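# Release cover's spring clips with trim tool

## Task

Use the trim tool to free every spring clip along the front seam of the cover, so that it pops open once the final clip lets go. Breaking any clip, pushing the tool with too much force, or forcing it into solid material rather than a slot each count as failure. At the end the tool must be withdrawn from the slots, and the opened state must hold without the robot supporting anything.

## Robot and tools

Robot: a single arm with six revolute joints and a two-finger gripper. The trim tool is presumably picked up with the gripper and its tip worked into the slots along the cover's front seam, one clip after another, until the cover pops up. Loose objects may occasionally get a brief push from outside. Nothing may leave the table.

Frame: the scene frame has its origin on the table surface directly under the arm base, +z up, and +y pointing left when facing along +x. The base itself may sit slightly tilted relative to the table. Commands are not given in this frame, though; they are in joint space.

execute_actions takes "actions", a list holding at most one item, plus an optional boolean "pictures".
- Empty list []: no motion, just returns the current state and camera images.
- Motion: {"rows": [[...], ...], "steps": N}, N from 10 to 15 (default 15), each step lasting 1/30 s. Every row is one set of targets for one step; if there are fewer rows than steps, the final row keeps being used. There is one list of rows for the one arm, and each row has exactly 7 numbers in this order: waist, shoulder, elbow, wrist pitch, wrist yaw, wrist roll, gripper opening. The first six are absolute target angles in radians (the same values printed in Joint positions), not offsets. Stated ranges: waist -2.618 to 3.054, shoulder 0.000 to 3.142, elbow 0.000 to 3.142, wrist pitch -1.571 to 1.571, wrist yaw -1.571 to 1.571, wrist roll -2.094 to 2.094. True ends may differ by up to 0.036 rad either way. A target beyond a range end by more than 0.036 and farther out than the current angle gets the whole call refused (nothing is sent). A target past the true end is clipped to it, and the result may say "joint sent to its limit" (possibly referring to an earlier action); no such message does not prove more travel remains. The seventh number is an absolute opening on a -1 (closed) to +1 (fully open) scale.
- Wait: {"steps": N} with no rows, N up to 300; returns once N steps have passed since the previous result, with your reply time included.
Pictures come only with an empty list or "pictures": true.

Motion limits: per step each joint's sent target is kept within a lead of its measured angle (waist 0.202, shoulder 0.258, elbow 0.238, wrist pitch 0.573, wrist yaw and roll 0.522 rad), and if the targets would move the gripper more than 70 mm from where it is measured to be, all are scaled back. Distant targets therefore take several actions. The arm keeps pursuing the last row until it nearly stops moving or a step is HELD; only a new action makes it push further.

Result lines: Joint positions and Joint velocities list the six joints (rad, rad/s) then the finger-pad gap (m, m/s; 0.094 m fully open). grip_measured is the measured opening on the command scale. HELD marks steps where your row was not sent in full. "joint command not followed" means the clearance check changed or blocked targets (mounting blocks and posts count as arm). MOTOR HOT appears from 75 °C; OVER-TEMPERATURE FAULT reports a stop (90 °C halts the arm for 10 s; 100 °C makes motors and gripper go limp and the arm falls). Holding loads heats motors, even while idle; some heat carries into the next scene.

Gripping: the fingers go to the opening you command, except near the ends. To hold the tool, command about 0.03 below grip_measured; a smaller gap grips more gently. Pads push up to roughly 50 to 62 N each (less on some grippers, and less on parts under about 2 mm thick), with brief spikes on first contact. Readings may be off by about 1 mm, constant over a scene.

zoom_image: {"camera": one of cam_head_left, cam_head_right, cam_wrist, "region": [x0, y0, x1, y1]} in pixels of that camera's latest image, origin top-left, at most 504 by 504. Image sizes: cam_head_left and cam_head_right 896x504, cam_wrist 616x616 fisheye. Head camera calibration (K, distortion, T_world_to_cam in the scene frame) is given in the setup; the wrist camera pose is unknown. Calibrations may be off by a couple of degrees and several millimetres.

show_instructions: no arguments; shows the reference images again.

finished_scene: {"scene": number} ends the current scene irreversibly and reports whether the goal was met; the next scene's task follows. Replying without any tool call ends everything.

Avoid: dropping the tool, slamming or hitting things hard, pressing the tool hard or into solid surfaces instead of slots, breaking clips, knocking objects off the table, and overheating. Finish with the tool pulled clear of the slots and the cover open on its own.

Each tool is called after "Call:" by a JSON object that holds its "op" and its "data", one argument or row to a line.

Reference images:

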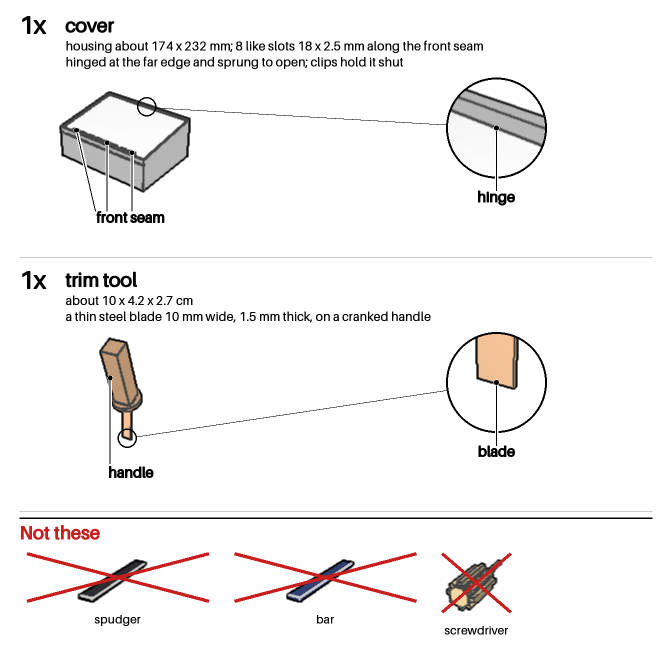

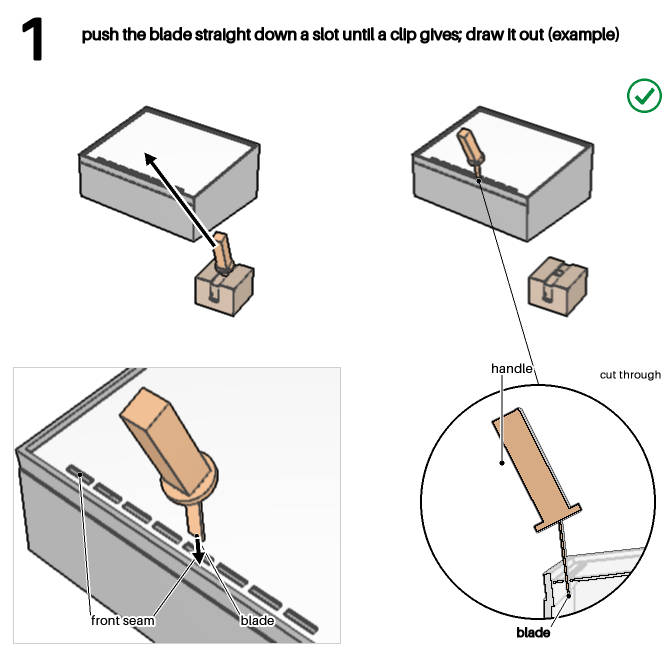

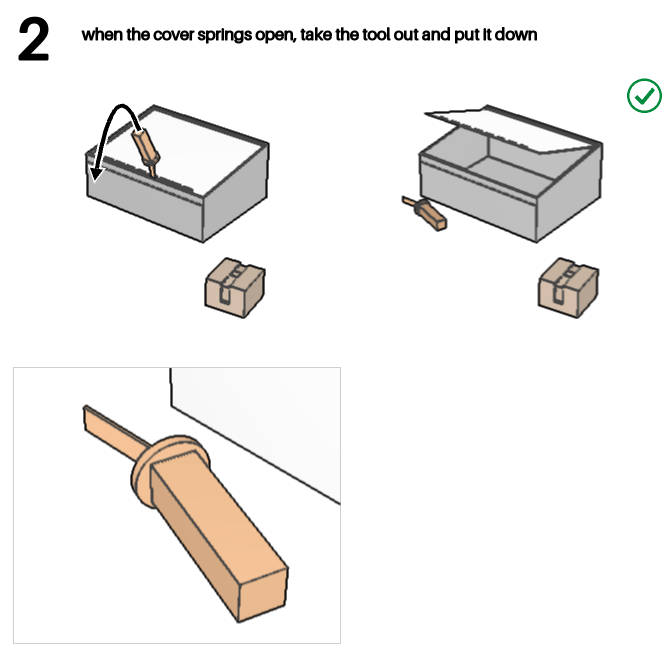

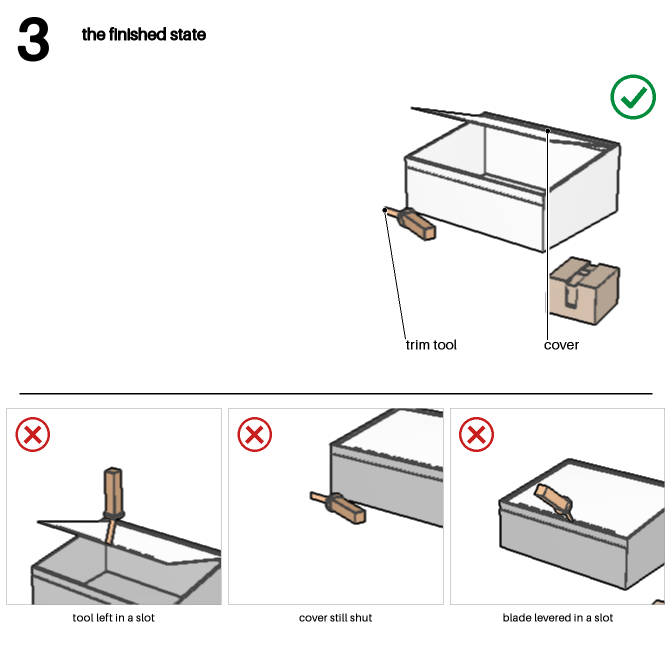

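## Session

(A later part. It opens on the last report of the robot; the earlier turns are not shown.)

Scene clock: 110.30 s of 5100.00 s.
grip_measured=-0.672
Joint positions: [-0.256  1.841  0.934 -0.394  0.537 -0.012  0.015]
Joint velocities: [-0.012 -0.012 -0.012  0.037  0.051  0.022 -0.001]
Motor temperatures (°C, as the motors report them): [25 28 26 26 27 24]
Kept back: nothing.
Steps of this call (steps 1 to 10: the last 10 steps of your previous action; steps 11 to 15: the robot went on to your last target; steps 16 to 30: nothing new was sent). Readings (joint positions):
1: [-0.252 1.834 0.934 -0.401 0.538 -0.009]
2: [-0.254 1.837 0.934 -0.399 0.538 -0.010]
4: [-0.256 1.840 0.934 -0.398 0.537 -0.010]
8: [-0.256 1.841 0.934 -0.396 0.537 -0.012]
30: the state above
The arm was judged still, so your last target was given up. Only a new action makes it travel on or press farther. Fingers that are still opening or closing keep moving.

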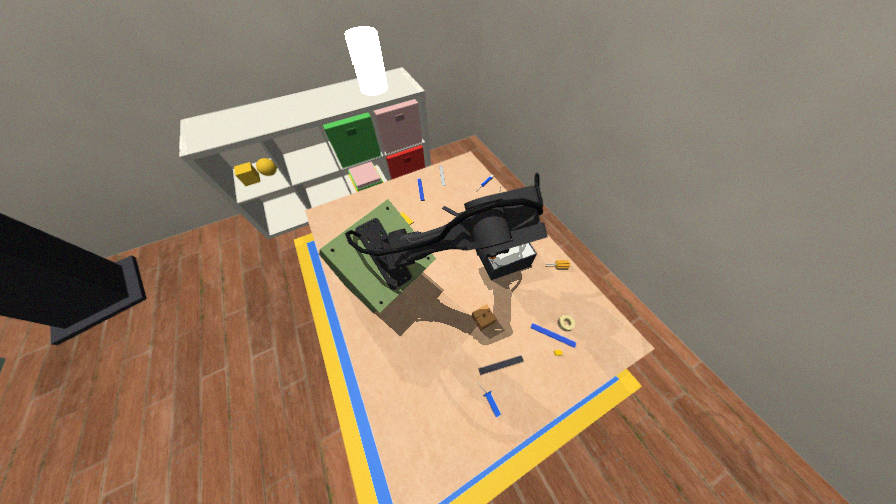

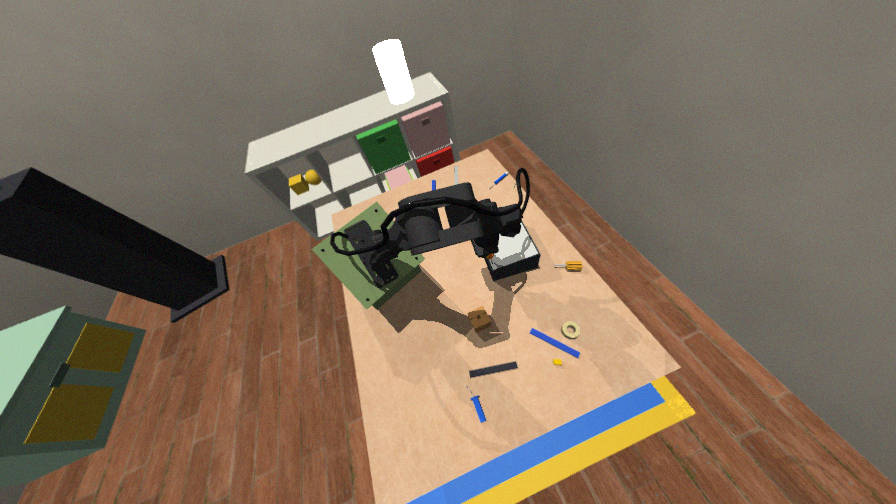

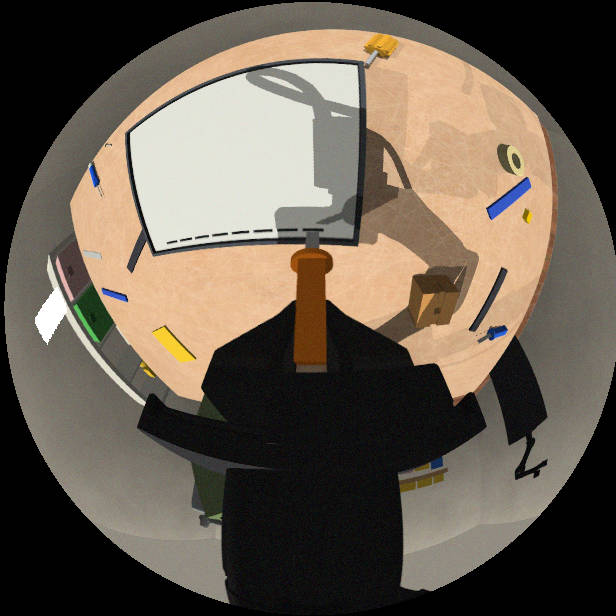

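Call:
{"op": "execute_actions", "data": {
  "actions": [
    {"rows":[[-0.262,1.859,0.925,-0.376,0.526,-0.023,-0.71],[-0.264,1.862,0.925,-0.373,0.525,-0.025,-0.71],[-0.266,1.865,0.925,-0.369,0.525,-0.026,-0.71],[-0.267,1.868,0.925,-0.366,0.524,-0.028,-0.71],[-0.268,1.87,0.925,-0.363,0.524,-0.029,-0.71]],"steps":15}
  ]
}}

Call:
{"op": "execute_actions", "data": {
  "actions": [
    {"steps":30}
  ],
  "pictures": true
}}

Call:
{"op": "zoom_image", "data": {
  "camera": "cam_wrist",
  "region": [240, 195, 380, 265]
}}

Scene clock: 112.30 s of 5100.00 s.
grip_measured=-0.672
Joint positions: [-0.258  1.844  0.934 -0.386  0.536 -0.015  0.015]
Joint velocities: [-0.056  0.085 -0.007  0.081  0.022  0.051 -0.   ]
Motor temperatures (°C, as the motors report them): [25 28 26 26 27 24]
Steps of this call (steps 1 to 55: nothing new was sent; steps 56 to 60: the first 5 steps of this action). Readings (joint positions):
56: [-0.256 1.841 0.934 -0.393 0.537 -0.012]
57: [-0.256 1.841 0.934 -0.393 0.537 -0.013]
59: [-0.256 1.842 0.934 -0.389 0.536 -0.014]
60: the state above

Scene clock: 113.30 s of 5100.00 s.
grip_measured=-0.672
Joint positions: [-0.264  1.855  0.934 -0.378  0.535 -0.019  0.015]
Joint velocities: [ 0.002  0.022 -0.007  0.066 -0.037 -0.095  0.001]
Motor temperatures (°C, as the motors report them): [25 28 26 26 27 24]
Kept back: nothing.
Steps of this call (steps 1 to 10: the last 10 steps of your previous action; steps 11 to 30: the robot went on to your last target). Readings (joint positions):
1: [-0.259 1.848 0.934 -0.384 0.536 -0.016]
2: [-0.261 1.851 0.934 -0.382 0.535 -0.017]
4: [-0.263 1.854 0.934 -0.381 0.535 -0.018]
8: [-0.264 1.855 0.934 -0.379 0.535 -0.018]
30: the state above
The arm was judged still, so your last target was given up. Only a new action makes it travel on or press farther. Fingers that are still opening or closing keep moving.

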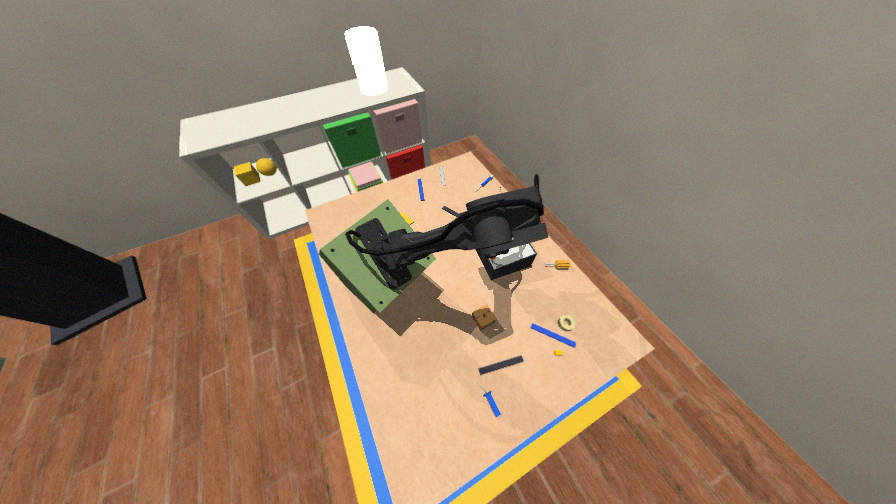

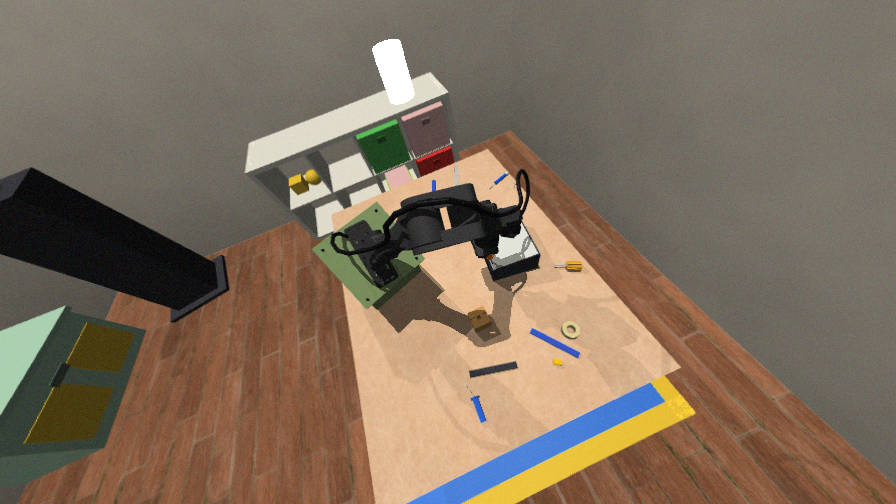

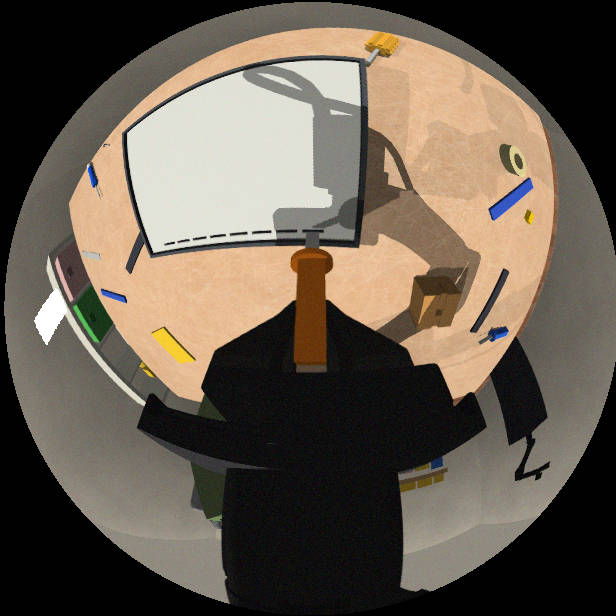

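Region (240, 195, 380, 265) of cam_wrist's 616x616 image, scaled by 3.600, with more detail than that image has.

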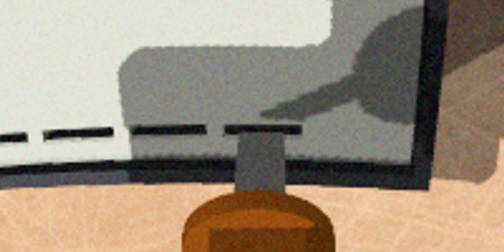

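Call:
{"op": "zoom_image", "data": {
  "camera": "cam_wrist",
  "region": [280, 215, 350, 250]
}}

Region (280, 215, 350, 250) of cam_wrist's 616x616 image, scaled by 7.200, with more detail than that image has.

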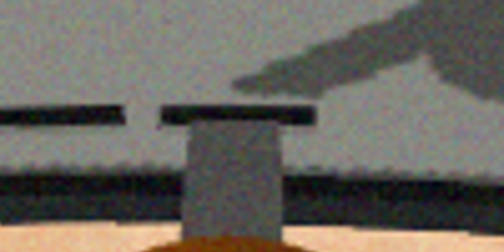

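Call:
{"op": "execute_actions", "data": {
  "actions": [
    {"rows":[[-0.269,1.872,0.925,-0.361,0.524,-0.03,-0.71],[-0.27,1.874,0.925,-0.359,0.524,-0.031,-0.71],[-0.271,1.8755,0.925,-0.357,0.523,-0.032,-0.71],[-0.272,1.8773,0.925,-0.3545,0.523,-0.0325,-0.71]],"steps":15}
  ]
}}

Call:
{"op": "execute_actions", "data": {
  "actions": [
    {"steps":30}
  ],
  "pictures": true
}}

Call:
{"op": "zoom_image", "data": {
  "camera": "cam_wrist",
  "region": [280, 215, 350, 250]
}}

Scene clock: 115.07 s of 5100.00 s.
grip_measured=-0.672
Joint positions: [-0.264  1.855  0.934 -0.374  0.534 -0.021  0.015]
Joint velocities: [-0.007 -0.022  0.007 -0.022  0.022 -0.081 -0.   ]
Motor temperatures (°C, as the motors report them): [25 28 26 26 27 24]
Steps of this call (steps 1 to 48: nothing new was sent; steps 49 to 53: the first 5 steps of this action). Readings (joint positions):
49: [-0.264 1.855 0.934 -0.377 0.535 -0.019]
50: [-0.264 1.855 0.934 -0.377 0.535 -0.020]
52: [-0.264 1.855 0.934 -0.375 0.535 -0.021]
53: the state above

Scene clock: 116.07 s of 5100.00 s.
grip_measured=-0.672
Joint positions: [-0.264  1.855  0.934 -0.369  0.534 -0.023  0.015]
Joint velocities: [-0.007 -0.002 -0.012 -0.037  0.081 -0.037 -0.001]
Motor temperatures (°C, as the motors report them): [25 28 26 26 27 24]
Kept back: nothing.
Steps of this call (steps 1 to 10: the last 10 steps of your previous action; steps 11 to 15: the robot went on to your last target; steps 16 to 30: nothing new was sent). Readings (joint positions):
1: [-0.264 1.855 0.934 -0.373 0.534 -0.021]
2: [-0.264 1.855 0.934 -0.372 0.534 -0.021]
4: [-0.264 1.855 0.934 -0.371 0.534 -0.022]
8: [-0.264 1.855 0.934 -0.370 0.534 -0.022]
30: the state above
The arm was judged still, so your last target was given up. Only a new action makes it travel on or press farther. Fingers that are still opening or closing keep moving.

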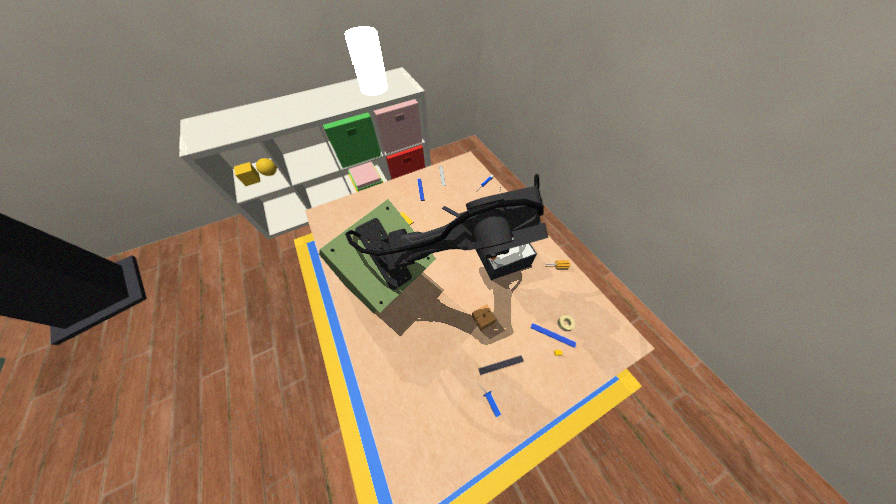

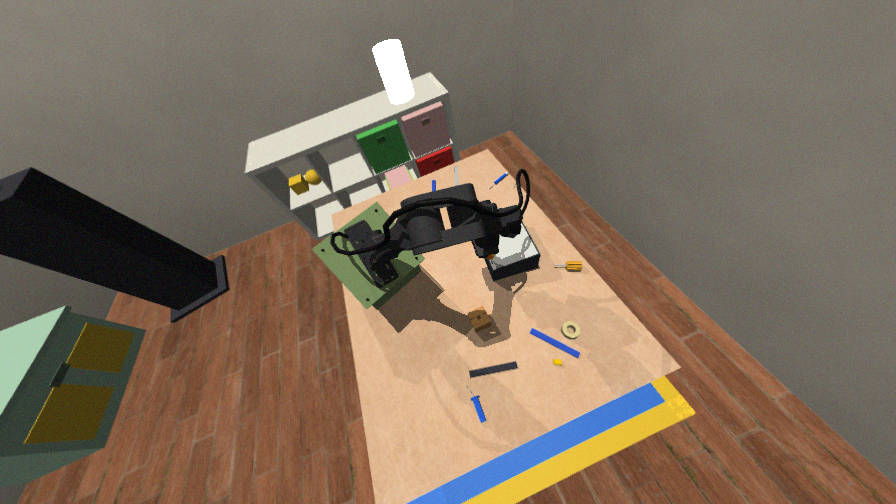

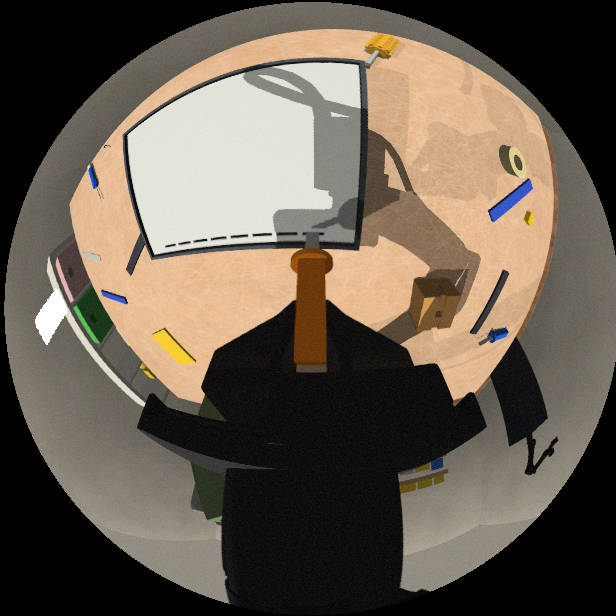

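Region (280, 215, 350, 250) of cam_wrist's 616x616 image, scaled by 7.200, with more detail than that image has.

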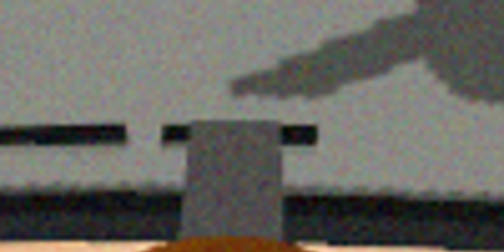

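Call:
{"op": "execute_actions", "data": {
  "actions": [
    {"rows":[[-0.276,1.882,0.925,-0.3545,0.523,-0.0325,-0.71],[-0.276,1.882,0.925,-0.3545,0.523,-0.0325,-0.71],[-0.276,1.882,0.925,-0.3545,0.523,-0.0325,-0.71],[-0.272,1.8773,0.925,-0.3545,0.523,-0.0325,-0.71]],"steps":15}
  ]
}}

Call:
{"op": "execute_actions", "data": {
  "actions": [
    {"steps":30}
  ],
  "pictures": true
}}

Call:
{"op": "zoom_image", "data": {
  "camera": "cam_wrist",
  "region": [280, 215, 350, 250]
}}

Scene clock: 117.00 s of 5100.00 s.
grip_measured=-0.672
Joint positions: [-0.269  1.864  0.934 -0.368  0.534 -0.023  0.015]
Joint velocities: [-0.007  0.002  0.002 -0.081 -0.037  0.037 -0.   ]
Motor temperatures (°C, as the motors report them): [25 28 26 26 27 24]
Steps of this call (steps 1 to 23: nothing new was sent; steps 24 to 28: the first 5 steps of this action). Readings (joint positions):
24: [-0.264 1.856 0.934 -0.369 0.534 -0.023]
25: [-0.266 1.858 0.934 -0.368 0.534 -0.023]
27: [-0.269 1.863 0.934 -0.368 0.534 -0.023]
28: the state above

Scene clock: 118.00 s of 5100.00 s.
grip_measured=-0.672
Joint positions: [-0.269  1.864  0.934 -0.368  0.534 -0.023  0.015]
Joint velocities: [-0.002 -0.017  0.002 -0.051  0.037  0.007 -0.   ]
Motor temperatures (°C, as the motors report them): [25 28 26 26 27 24]
Kept back: nothing.
Steps of this call (steps 1 to 10: the last 10 steps of your previous action; steps 11 to 15: the robot went on to your last target; steps 16 to 30: nothing new was sent). Readings (joint positions):
1: [-0.269 1.864 0.934 -0.368 0.534 -0.023]
2: [-0.269 1.864 0.934 -0.368 0.534 -0.023]
4: [-0.269 1.864 0.934 -0.368 0.534 -0.023]
8: [-0.269 1.864 0.934 -0.368 0.534 -0.023]
30: the state above
The arm was judged still, so your last target was given up. Only a new action makes it travel on or press farther. Fingers that are still opening or closing keep moving.

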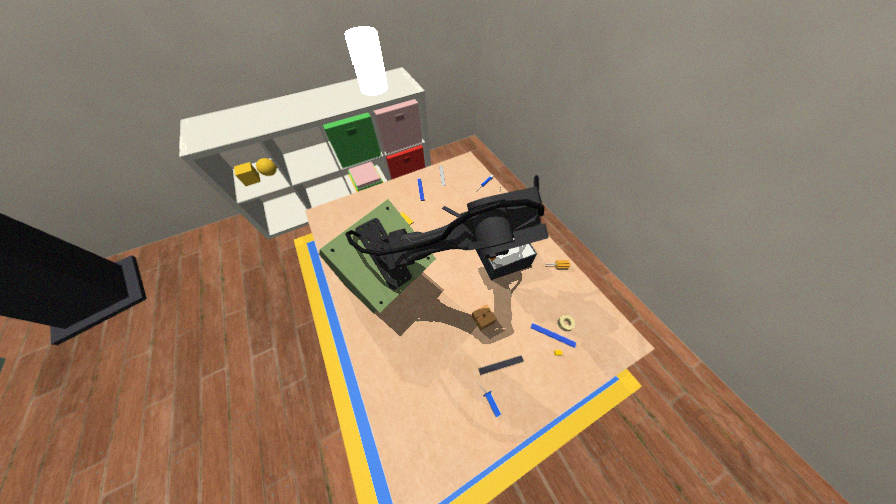

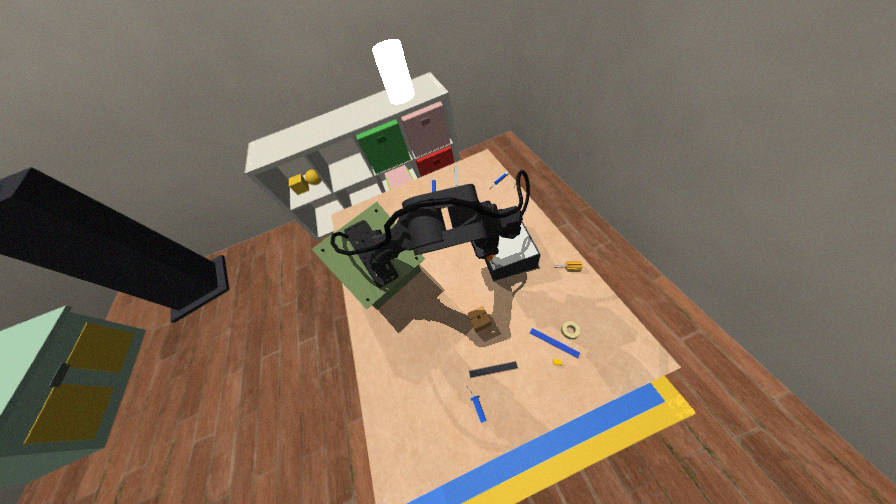

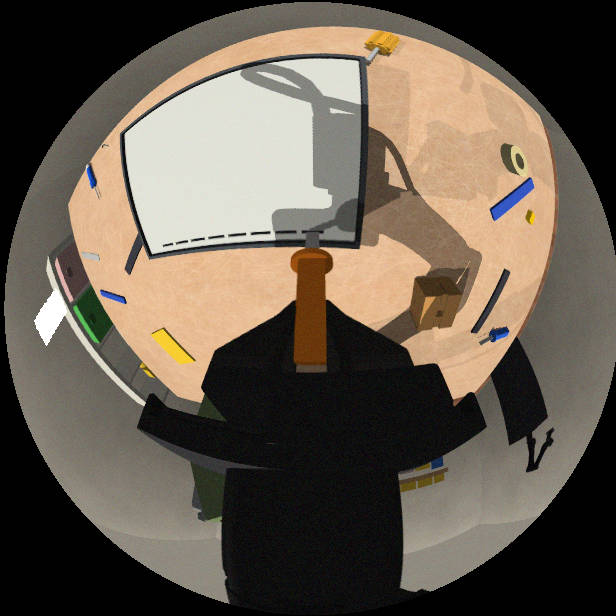

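Region (280, 215, 350, 250) of cam_wrist's 616x616 image, scaled by 7.200, with more detail than that image has.

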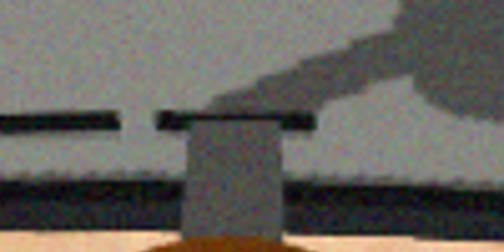

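Call:
{"op": "execute_actions", "data": {
  "actions": [
    {"rows":[[-0.281,1.891,0.925,-0.348,0.523,-0.035,-0.71],[-0.281,1.891,0.925,-0.346,0.523,-0.035,-0.71],[-0.2765,1.885,0.925,-0.346,0.523,-0.035,-0.71]],"steps":15}
  ]
}}

Call:
{"op": "execute_actions", "data": {
  "actions": [
    {"steps":30}
  ],
  "pictures": true
}}

Call:
{"op": "zoom_image", "data": {
  "camera": "cam_wrist",
  "region": [280, 215, 350, 250]
}}

Scene clock: 118.93 s of 5100.00 s.
grip_measured=-0.672
Joint positions: [-0.273  1.87   0.934 -0.363  0.534 -0.024  0.015]
Joint velocities: [ 0.002 -0.007  0.007  0.007  0.022 -0.037  0.   ]
Motor temperatures (°C, as the motors report them): [25 28 26 26 27 24]
Steps of this call (steps 1 to 23: nothing new was sent; steps 24 to 28: the first 5 steps of this action). Readings (joint positions):
24: [-0.270 1.865 0.934 -0.367 0.534 -0.023]
25: [-0.271 1.867 0.934 -0.365 0.534 -0.023]
27: [-0.273 1.870 0.934 -0.364 0.534 -0.024]
28: the state above

Scene clock: 119.93 s of 5100.00 s.
grip_measured=-0.672
Joint positions: [-0.273  1.87   0.934 -0.361  0.534 -0.025  0.015]
Joint velocities: [-0.022 -0.007  0.012  0.007 -0.037 -0.007 -0.   ]
Motor temperatures (°C, as the motors report them): [25 28 26 26 27 24]
Kept back: nothing.
Steps of this call (steps 1 to 10: the last 10 steps of your previous action; steps 11 to 15: the robot went on to your last target; steps 16 to 30: nothing new was sent). Readings (joint positions):
1: [-0.273 1.870 0.934 -0.363 0.534 -0.024]
2: [-0.273 1.870 0.934 -0.363 0.534 -0.025]
4: [-0.273 1.870 0.934 -0.362 0.534 -0.025]
8: [-0.273 1.870 0.934 -0.361 0.534 -0.025]
30: the state above
The arm was judged still, so your last target was given up. Only a new action makes it travel on or press farther. Fingers that are still opening or closing keep moving.

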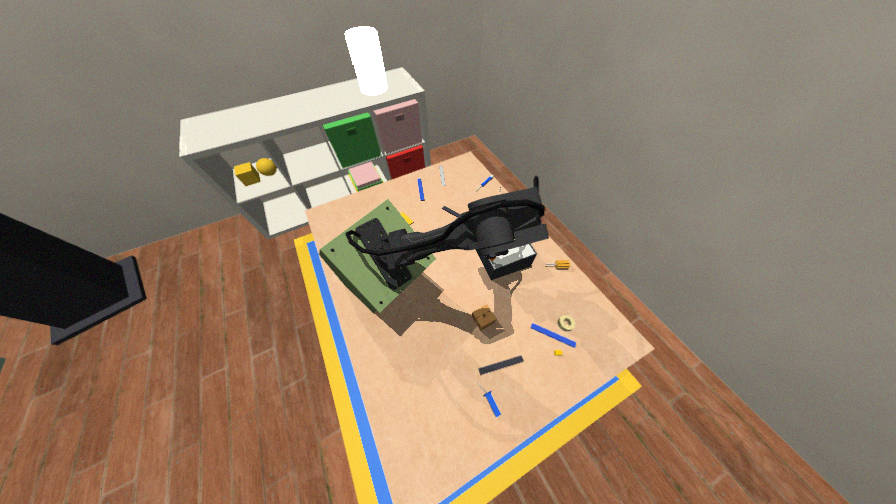

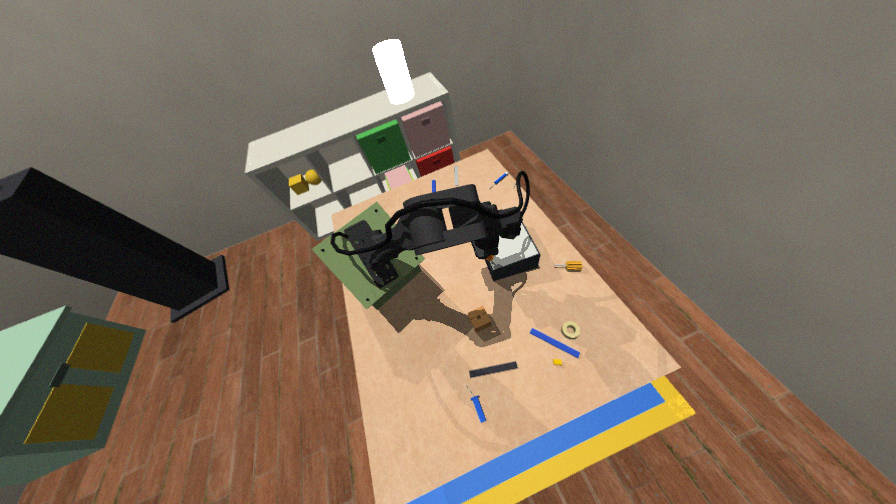

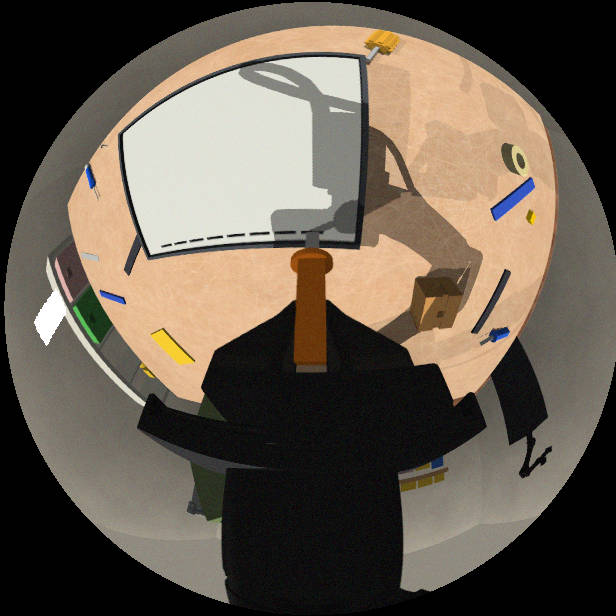

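Region (280, 215, 350, 250) of cam_wrist's 616x616 image, scaled by 7.200, with more detail than that image has.

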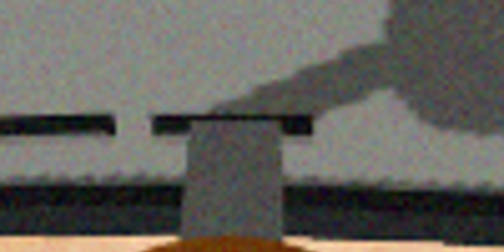

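Call:
{"op": "execute_actions", "data": {
  "actions": [
    {"rows":[[-0.285,1.897,0.925,-0.34,0.523,-0.037,-0.71],[-0.285,1.897,0.925,-0.338,0.523,-0.037,-0.71],[-0.2805,1.891,0.925,-0.338,0.523,-0.037,-0.71]],"steps":15}
  ]
}}

Call:
{"op": "execute_actions", "data": {
  "actions": [
    {"steps":30}
  ],
  "pictures": true
}}

Call:
{"op": "zoom_image", "data": {
  "camera": "cam_wrist",
  "region": [280, 215, 350, 250]
}}

Scene clock: 120.70 s of 5100.00 s.
grip_measured=-0.672
Joint positions: [-0.277  1.877  0.934 -0.354  0.534 -0.026  0.015]
Joint velocities: [ 0.012 -0.017  0.007  0.022 -0.022 -0.081 -0.001]
Motor temperatures (°C, as the motors report them): [25 28 26 26 27 24]
Steps of this call (steps 1 to 18: nothing new was sent; steps 19 to 23: the first 5 steps of this action). Readings (joint positions):
19: [-0.274 1.872 0.934 -0.360 0.534 -0.025]
20: [-0.275 1.873 0.934 -0.358 0.534 -0.026]
22: [-0.277 1.877 0.934 -0.355 0.534 -0.026]
23: the state above

Scene clock: 121.70 s of 5100.00 s.
grip_measured=-0.672
Joint positions: [-0.277  1.877  0.934 -0.353  0.534 -0.027  0.015]
Joint velocities: [ 0.007 -0.007 -0.027 -0.051 -0.037  0.022  0.001]
Motor temperatures (°C, as the motors report them): [25 28 26 26 27 24]
Kept back: nothing.
Steps of this call (steps 1 to 10: the last 10 steps of your previous action; steps 11 to 15: the robot went on to your last target; steps 16 to 30: nothing new was sent). Readings (joint positions):
1: [-0.277 1.877 0.934 -0.354 0.534 -0.026]
2: [-0.277 1.877 0.934 -0.353 0.534 -0.027]
4: [-0.277 1.877 0.934 -0.353 0.534 -0.027]
8: [-0.277 1.877 0.934 -0.353 0.534 -0.027]
30: the state above
The arm was judged still, so your last target was given up. Only a new action makes it travel on or press farther. Fingers that are still opening or closing keep moving.

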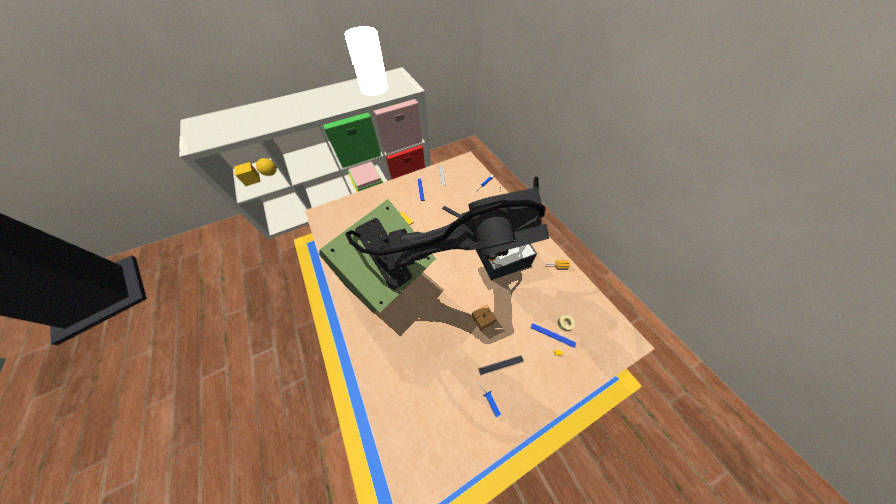

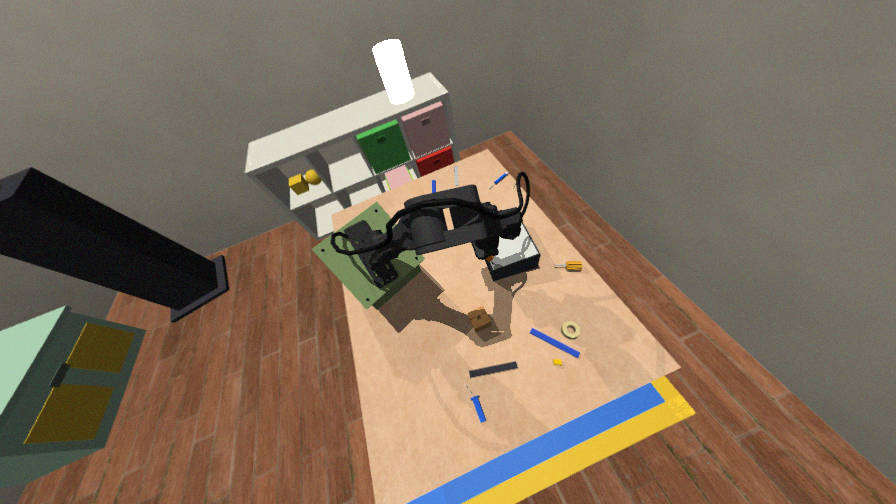

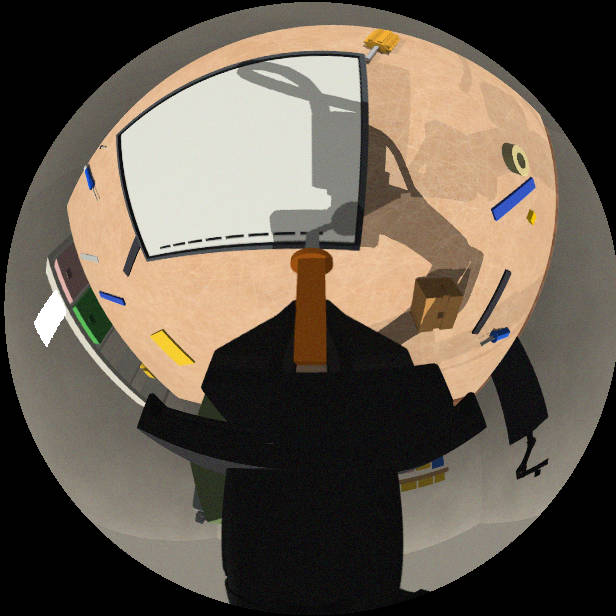

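Region (280, 215, 350, 250) of cam_wrist's 616x616 image, scaled by 7.200, with more detail than that image has.

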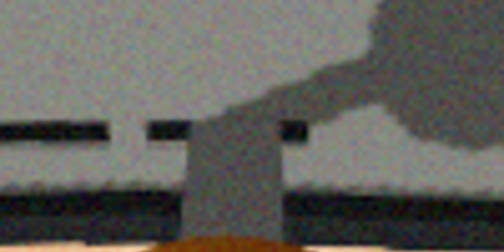

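Call:
{"op": "zoom_image", "data": {
  "camera": "cam_wrist",
  "region": [295, 224, 331, 242]
}}

Region (295, 224, 331, 242) of cam_wrist's 616x616 image, scaled by 14.000, with more detail than that image has.

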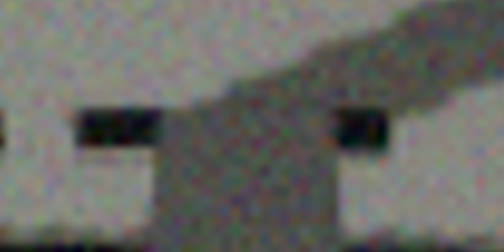

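Call:
{"op": "execute_actions", "data": {
  "actions": [
    {"rows":[[-0.288,1.904,0.925,-0.334,0.523,-0.039,-0.71],[-0.288,1.904,0.925,-0.332,0.523,-0.039,-0.71],[-0.283,1.898,0.925,-0.332,0.523,-0.039,-0.71]],"steps":15}
  ]
}}

Call:
{"op": "execute_actions", "data": {
  "actions": [
    {"steps":30}
  ],
  "pictures": true
}}

Call:
{"op": "zoom_image", "data": {
  "camera": "cam_wrist",
  "region": [280, 215, 350, 250]
}}

Scene clock: 130.57 s of 5100.00 s.
grip_measured=-0.672
Joint positions: [-0.279  1.883  0.934 -0.346  0.534 -0.028  0.015]
Joint velocities: [-0.002 -0.012 -0.022 -0.022  0.051 -0.051  0.   ]
Motor temperatures (°C, as the motors report them): [25 28 26 26 27 24]
Steps of this call (steps 1 to 90: nothing new was sent; then 5.70 s passed at rest; steps 91 to 95: the first 5 steps of this action). Readings (joint positions):
91: [-0.277 1.878 0.934 -0.352 0.534 -0.028]
92: [-0.278 1.880 0.934 -0.350 0.534 -0.028]
94: [-0.279 1.883 0.934 -0.347 0.534 -0.028]
95: the state above

Scene clock: 131.57 s of 5100.00 s.
grip_measured=-0.672
Joint positions: [-0.279  1.883  0.934 -0.346  0.534 -0.029  0.015]
Joint velocities: [ 0.002 -0.007 -0.002 -0.007 -0.037  0.007 -0.   ]
Motor temperatures (°C, as the motors report them): [25 28 26 26 27 24]
Kept back: nothing.
Steps of this call (steps 1 to 10: the last 10 steps of your previous action; steps 11 to 15: the robot went on to your last target; steps 16 to 30: nothing new was sent). Readings (joint positions):
1: [-0.279 1.883 0.934 -0.346 0.534 -0.029]
2: [-0.279 1.883 0.934 -0.346 0.534 -0.029]
4: [-0.279 1.883 0.934 -0.346 0.534 -0.029]
8: [-0.279 1.883 0.934 -0.346 0.534 -0.029]
30: the state above
The arm was judged still, so your last target was given up. Only a new action makes it travel on or press farther. Fingers that are still opening or closing keep moving.

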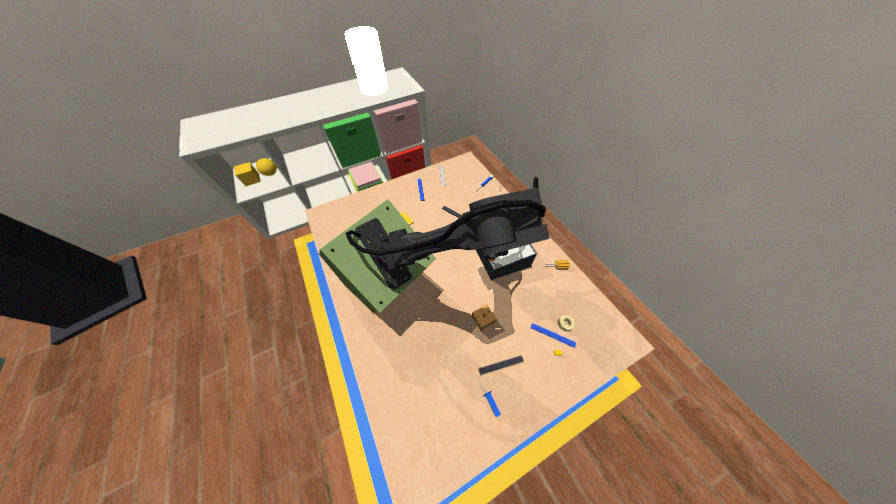

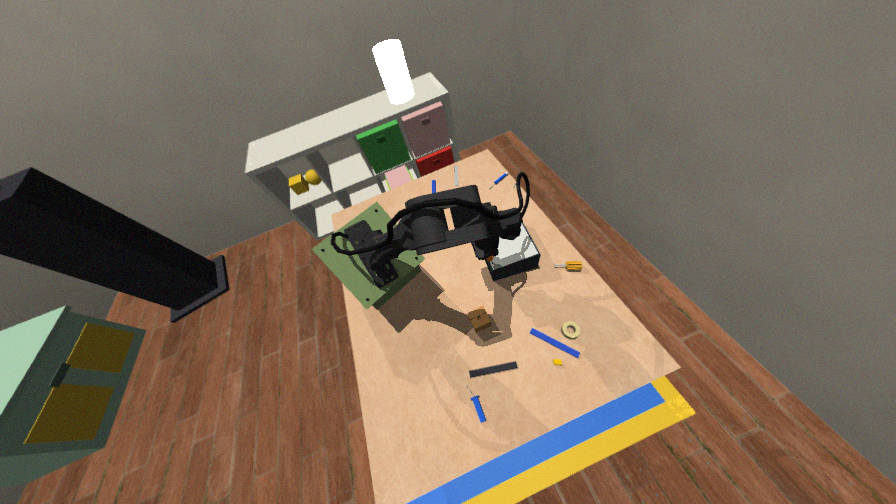

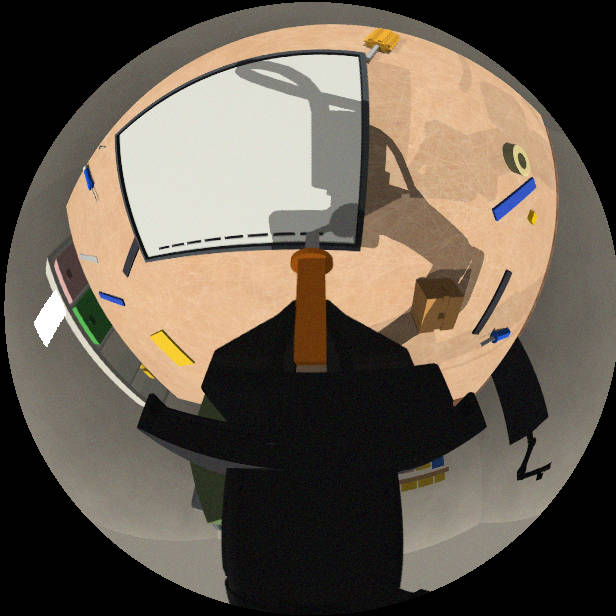

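Region (280, 215, 350, 250) of cam_wrist's 616x616 image, scaled by 7.200, with more detail than that image has.

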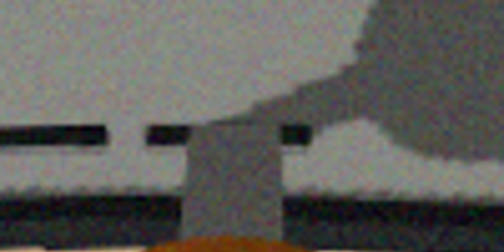

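Call:
{"op": "execute_actions", "data": {
  "actions": [
    {"rows":[[-0.288,1.906,0.925,-0.328,0.523,-0.04,-0.71],[-0.288,1.906,0.925,-0.327,0.523,-0.04,-0.71],[-0.286,1.905,0.925,-0.326,0.523,-0.041,-0.71],[-0.286,1.906,0.925,-0.324,0.523,-0.041,-0.71],[-0.287,1.908,0.925,-0.322,0.523,-0.042,-0.71],[-0.287,1.909,0.925,-0.32,0.523,-0.042,-0.71],[-0.287,1.91,0.925,-0.319,0.523,-0.043,-0.71]],"steps":15}
  ]
}}

Call:
{"op": "execute_actions", "data": {
  "actions": [
    {"steps":25}
  ],
  "pictures": true
}}

Call:
{"op": "zoom_image", "data": {
  "camera": "cam_wrist",
  "region": [260, 200, 360, 270]
}}

Scene clock: 132.57 s of 5100.00 s.
grip_measured=-0.672
Joint positions: [-0.279  1.884  0.934 -0.344  0.534 -0.03   0.015]
Joint velocities: [ 0.002  0.022 -0.007 -0.037 -0.037  0.007 -0.   ]
Motor temperatures (°C, as the motors report them): [25 28 26 26 27 24]
Steps of this call (steps 1 to 25: nothing new was sent; steps 26 to 30: the first 5 steps of this action). Readings (joint positions):
26: [-0.279 1.883 0.934 -0.346 0.534 -0.029]
27: [-0.279 1.883 0.934 -0.345 0.534 -0.029]
29: [-0.279 1.883 0.934 -0.344 0.534 -0.030]
30: the state above

Scene clock: 133.40 s of 5100.00 s.
grip_measured=-0.672
Joint positions: [-0.279  1.891  0.934 -0.338  0.534 -0.032  0.015]
Joint velocities: [ 0.002 -0.002  0.012  0.007  0.007  0.022 -0.   ]
Motor temperatures (°C, as the motors report them): [25 28 26 26 27 24]
Kept back: nothing.
Steps of this call (steps 1 to 10: the last 10 steps of your previous action; steps 11 to 15: the robot went on to your last target; steps 16 to 25: nothing new was sent). Readings (joint positions):
1: [-0.279 1.885 0.934 -0.343 0.534 -0.030]
2: [-0.279 1.888 0.934 -0.341 0.534 -0.031]
4: [-0.279 1.891 0.934 -0.338 0.534 -0.031]
8: [-0.279 1.891 0.934 -0.338 0.534 -0.032]
25: the state above
The arm was judged still, so your last target was given up. Only a new action makes it travel on or press farther. Fingers that are still opening or closing keep moving.

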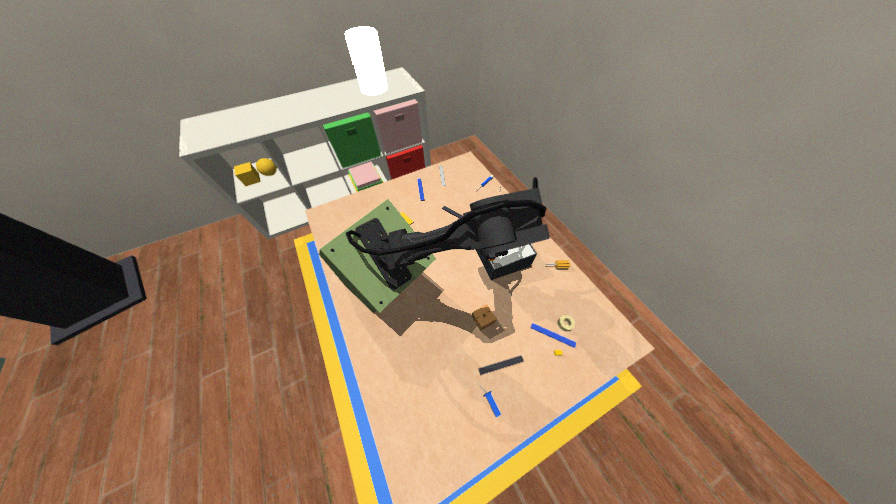

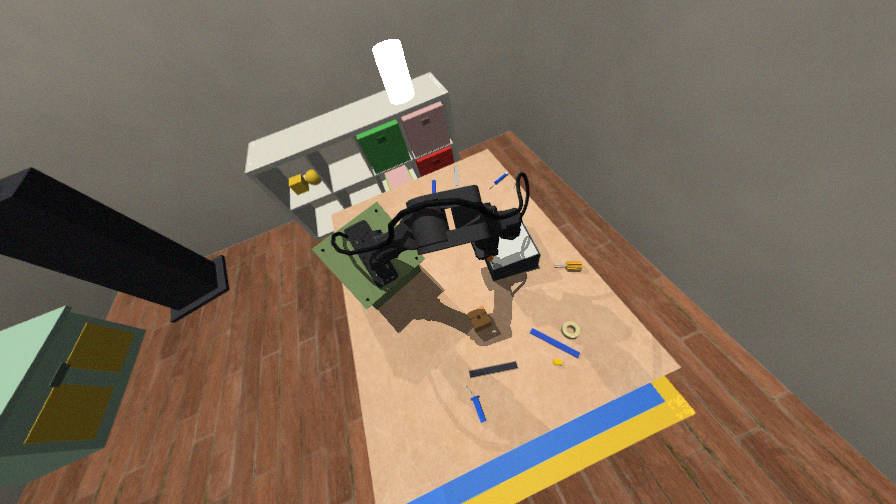

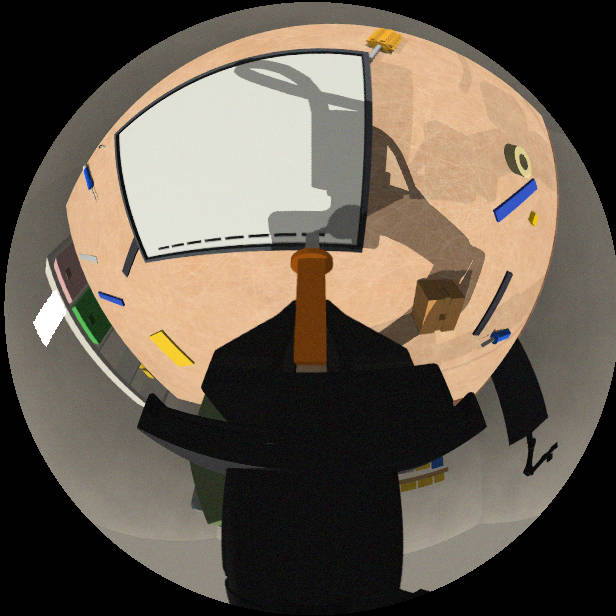

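Region (260, 200, 360, 270) of cam_wrist's 616x616 image, scaled by 5.040, with more detail than that image has; it fills the top 353 rows of this view, and the rest is white.

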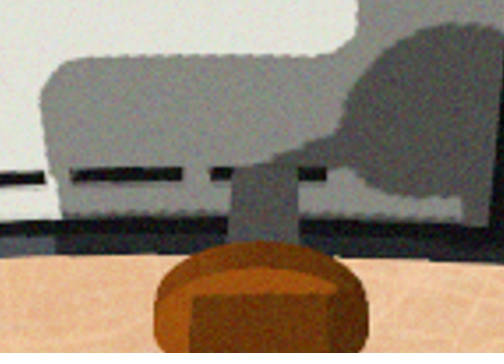

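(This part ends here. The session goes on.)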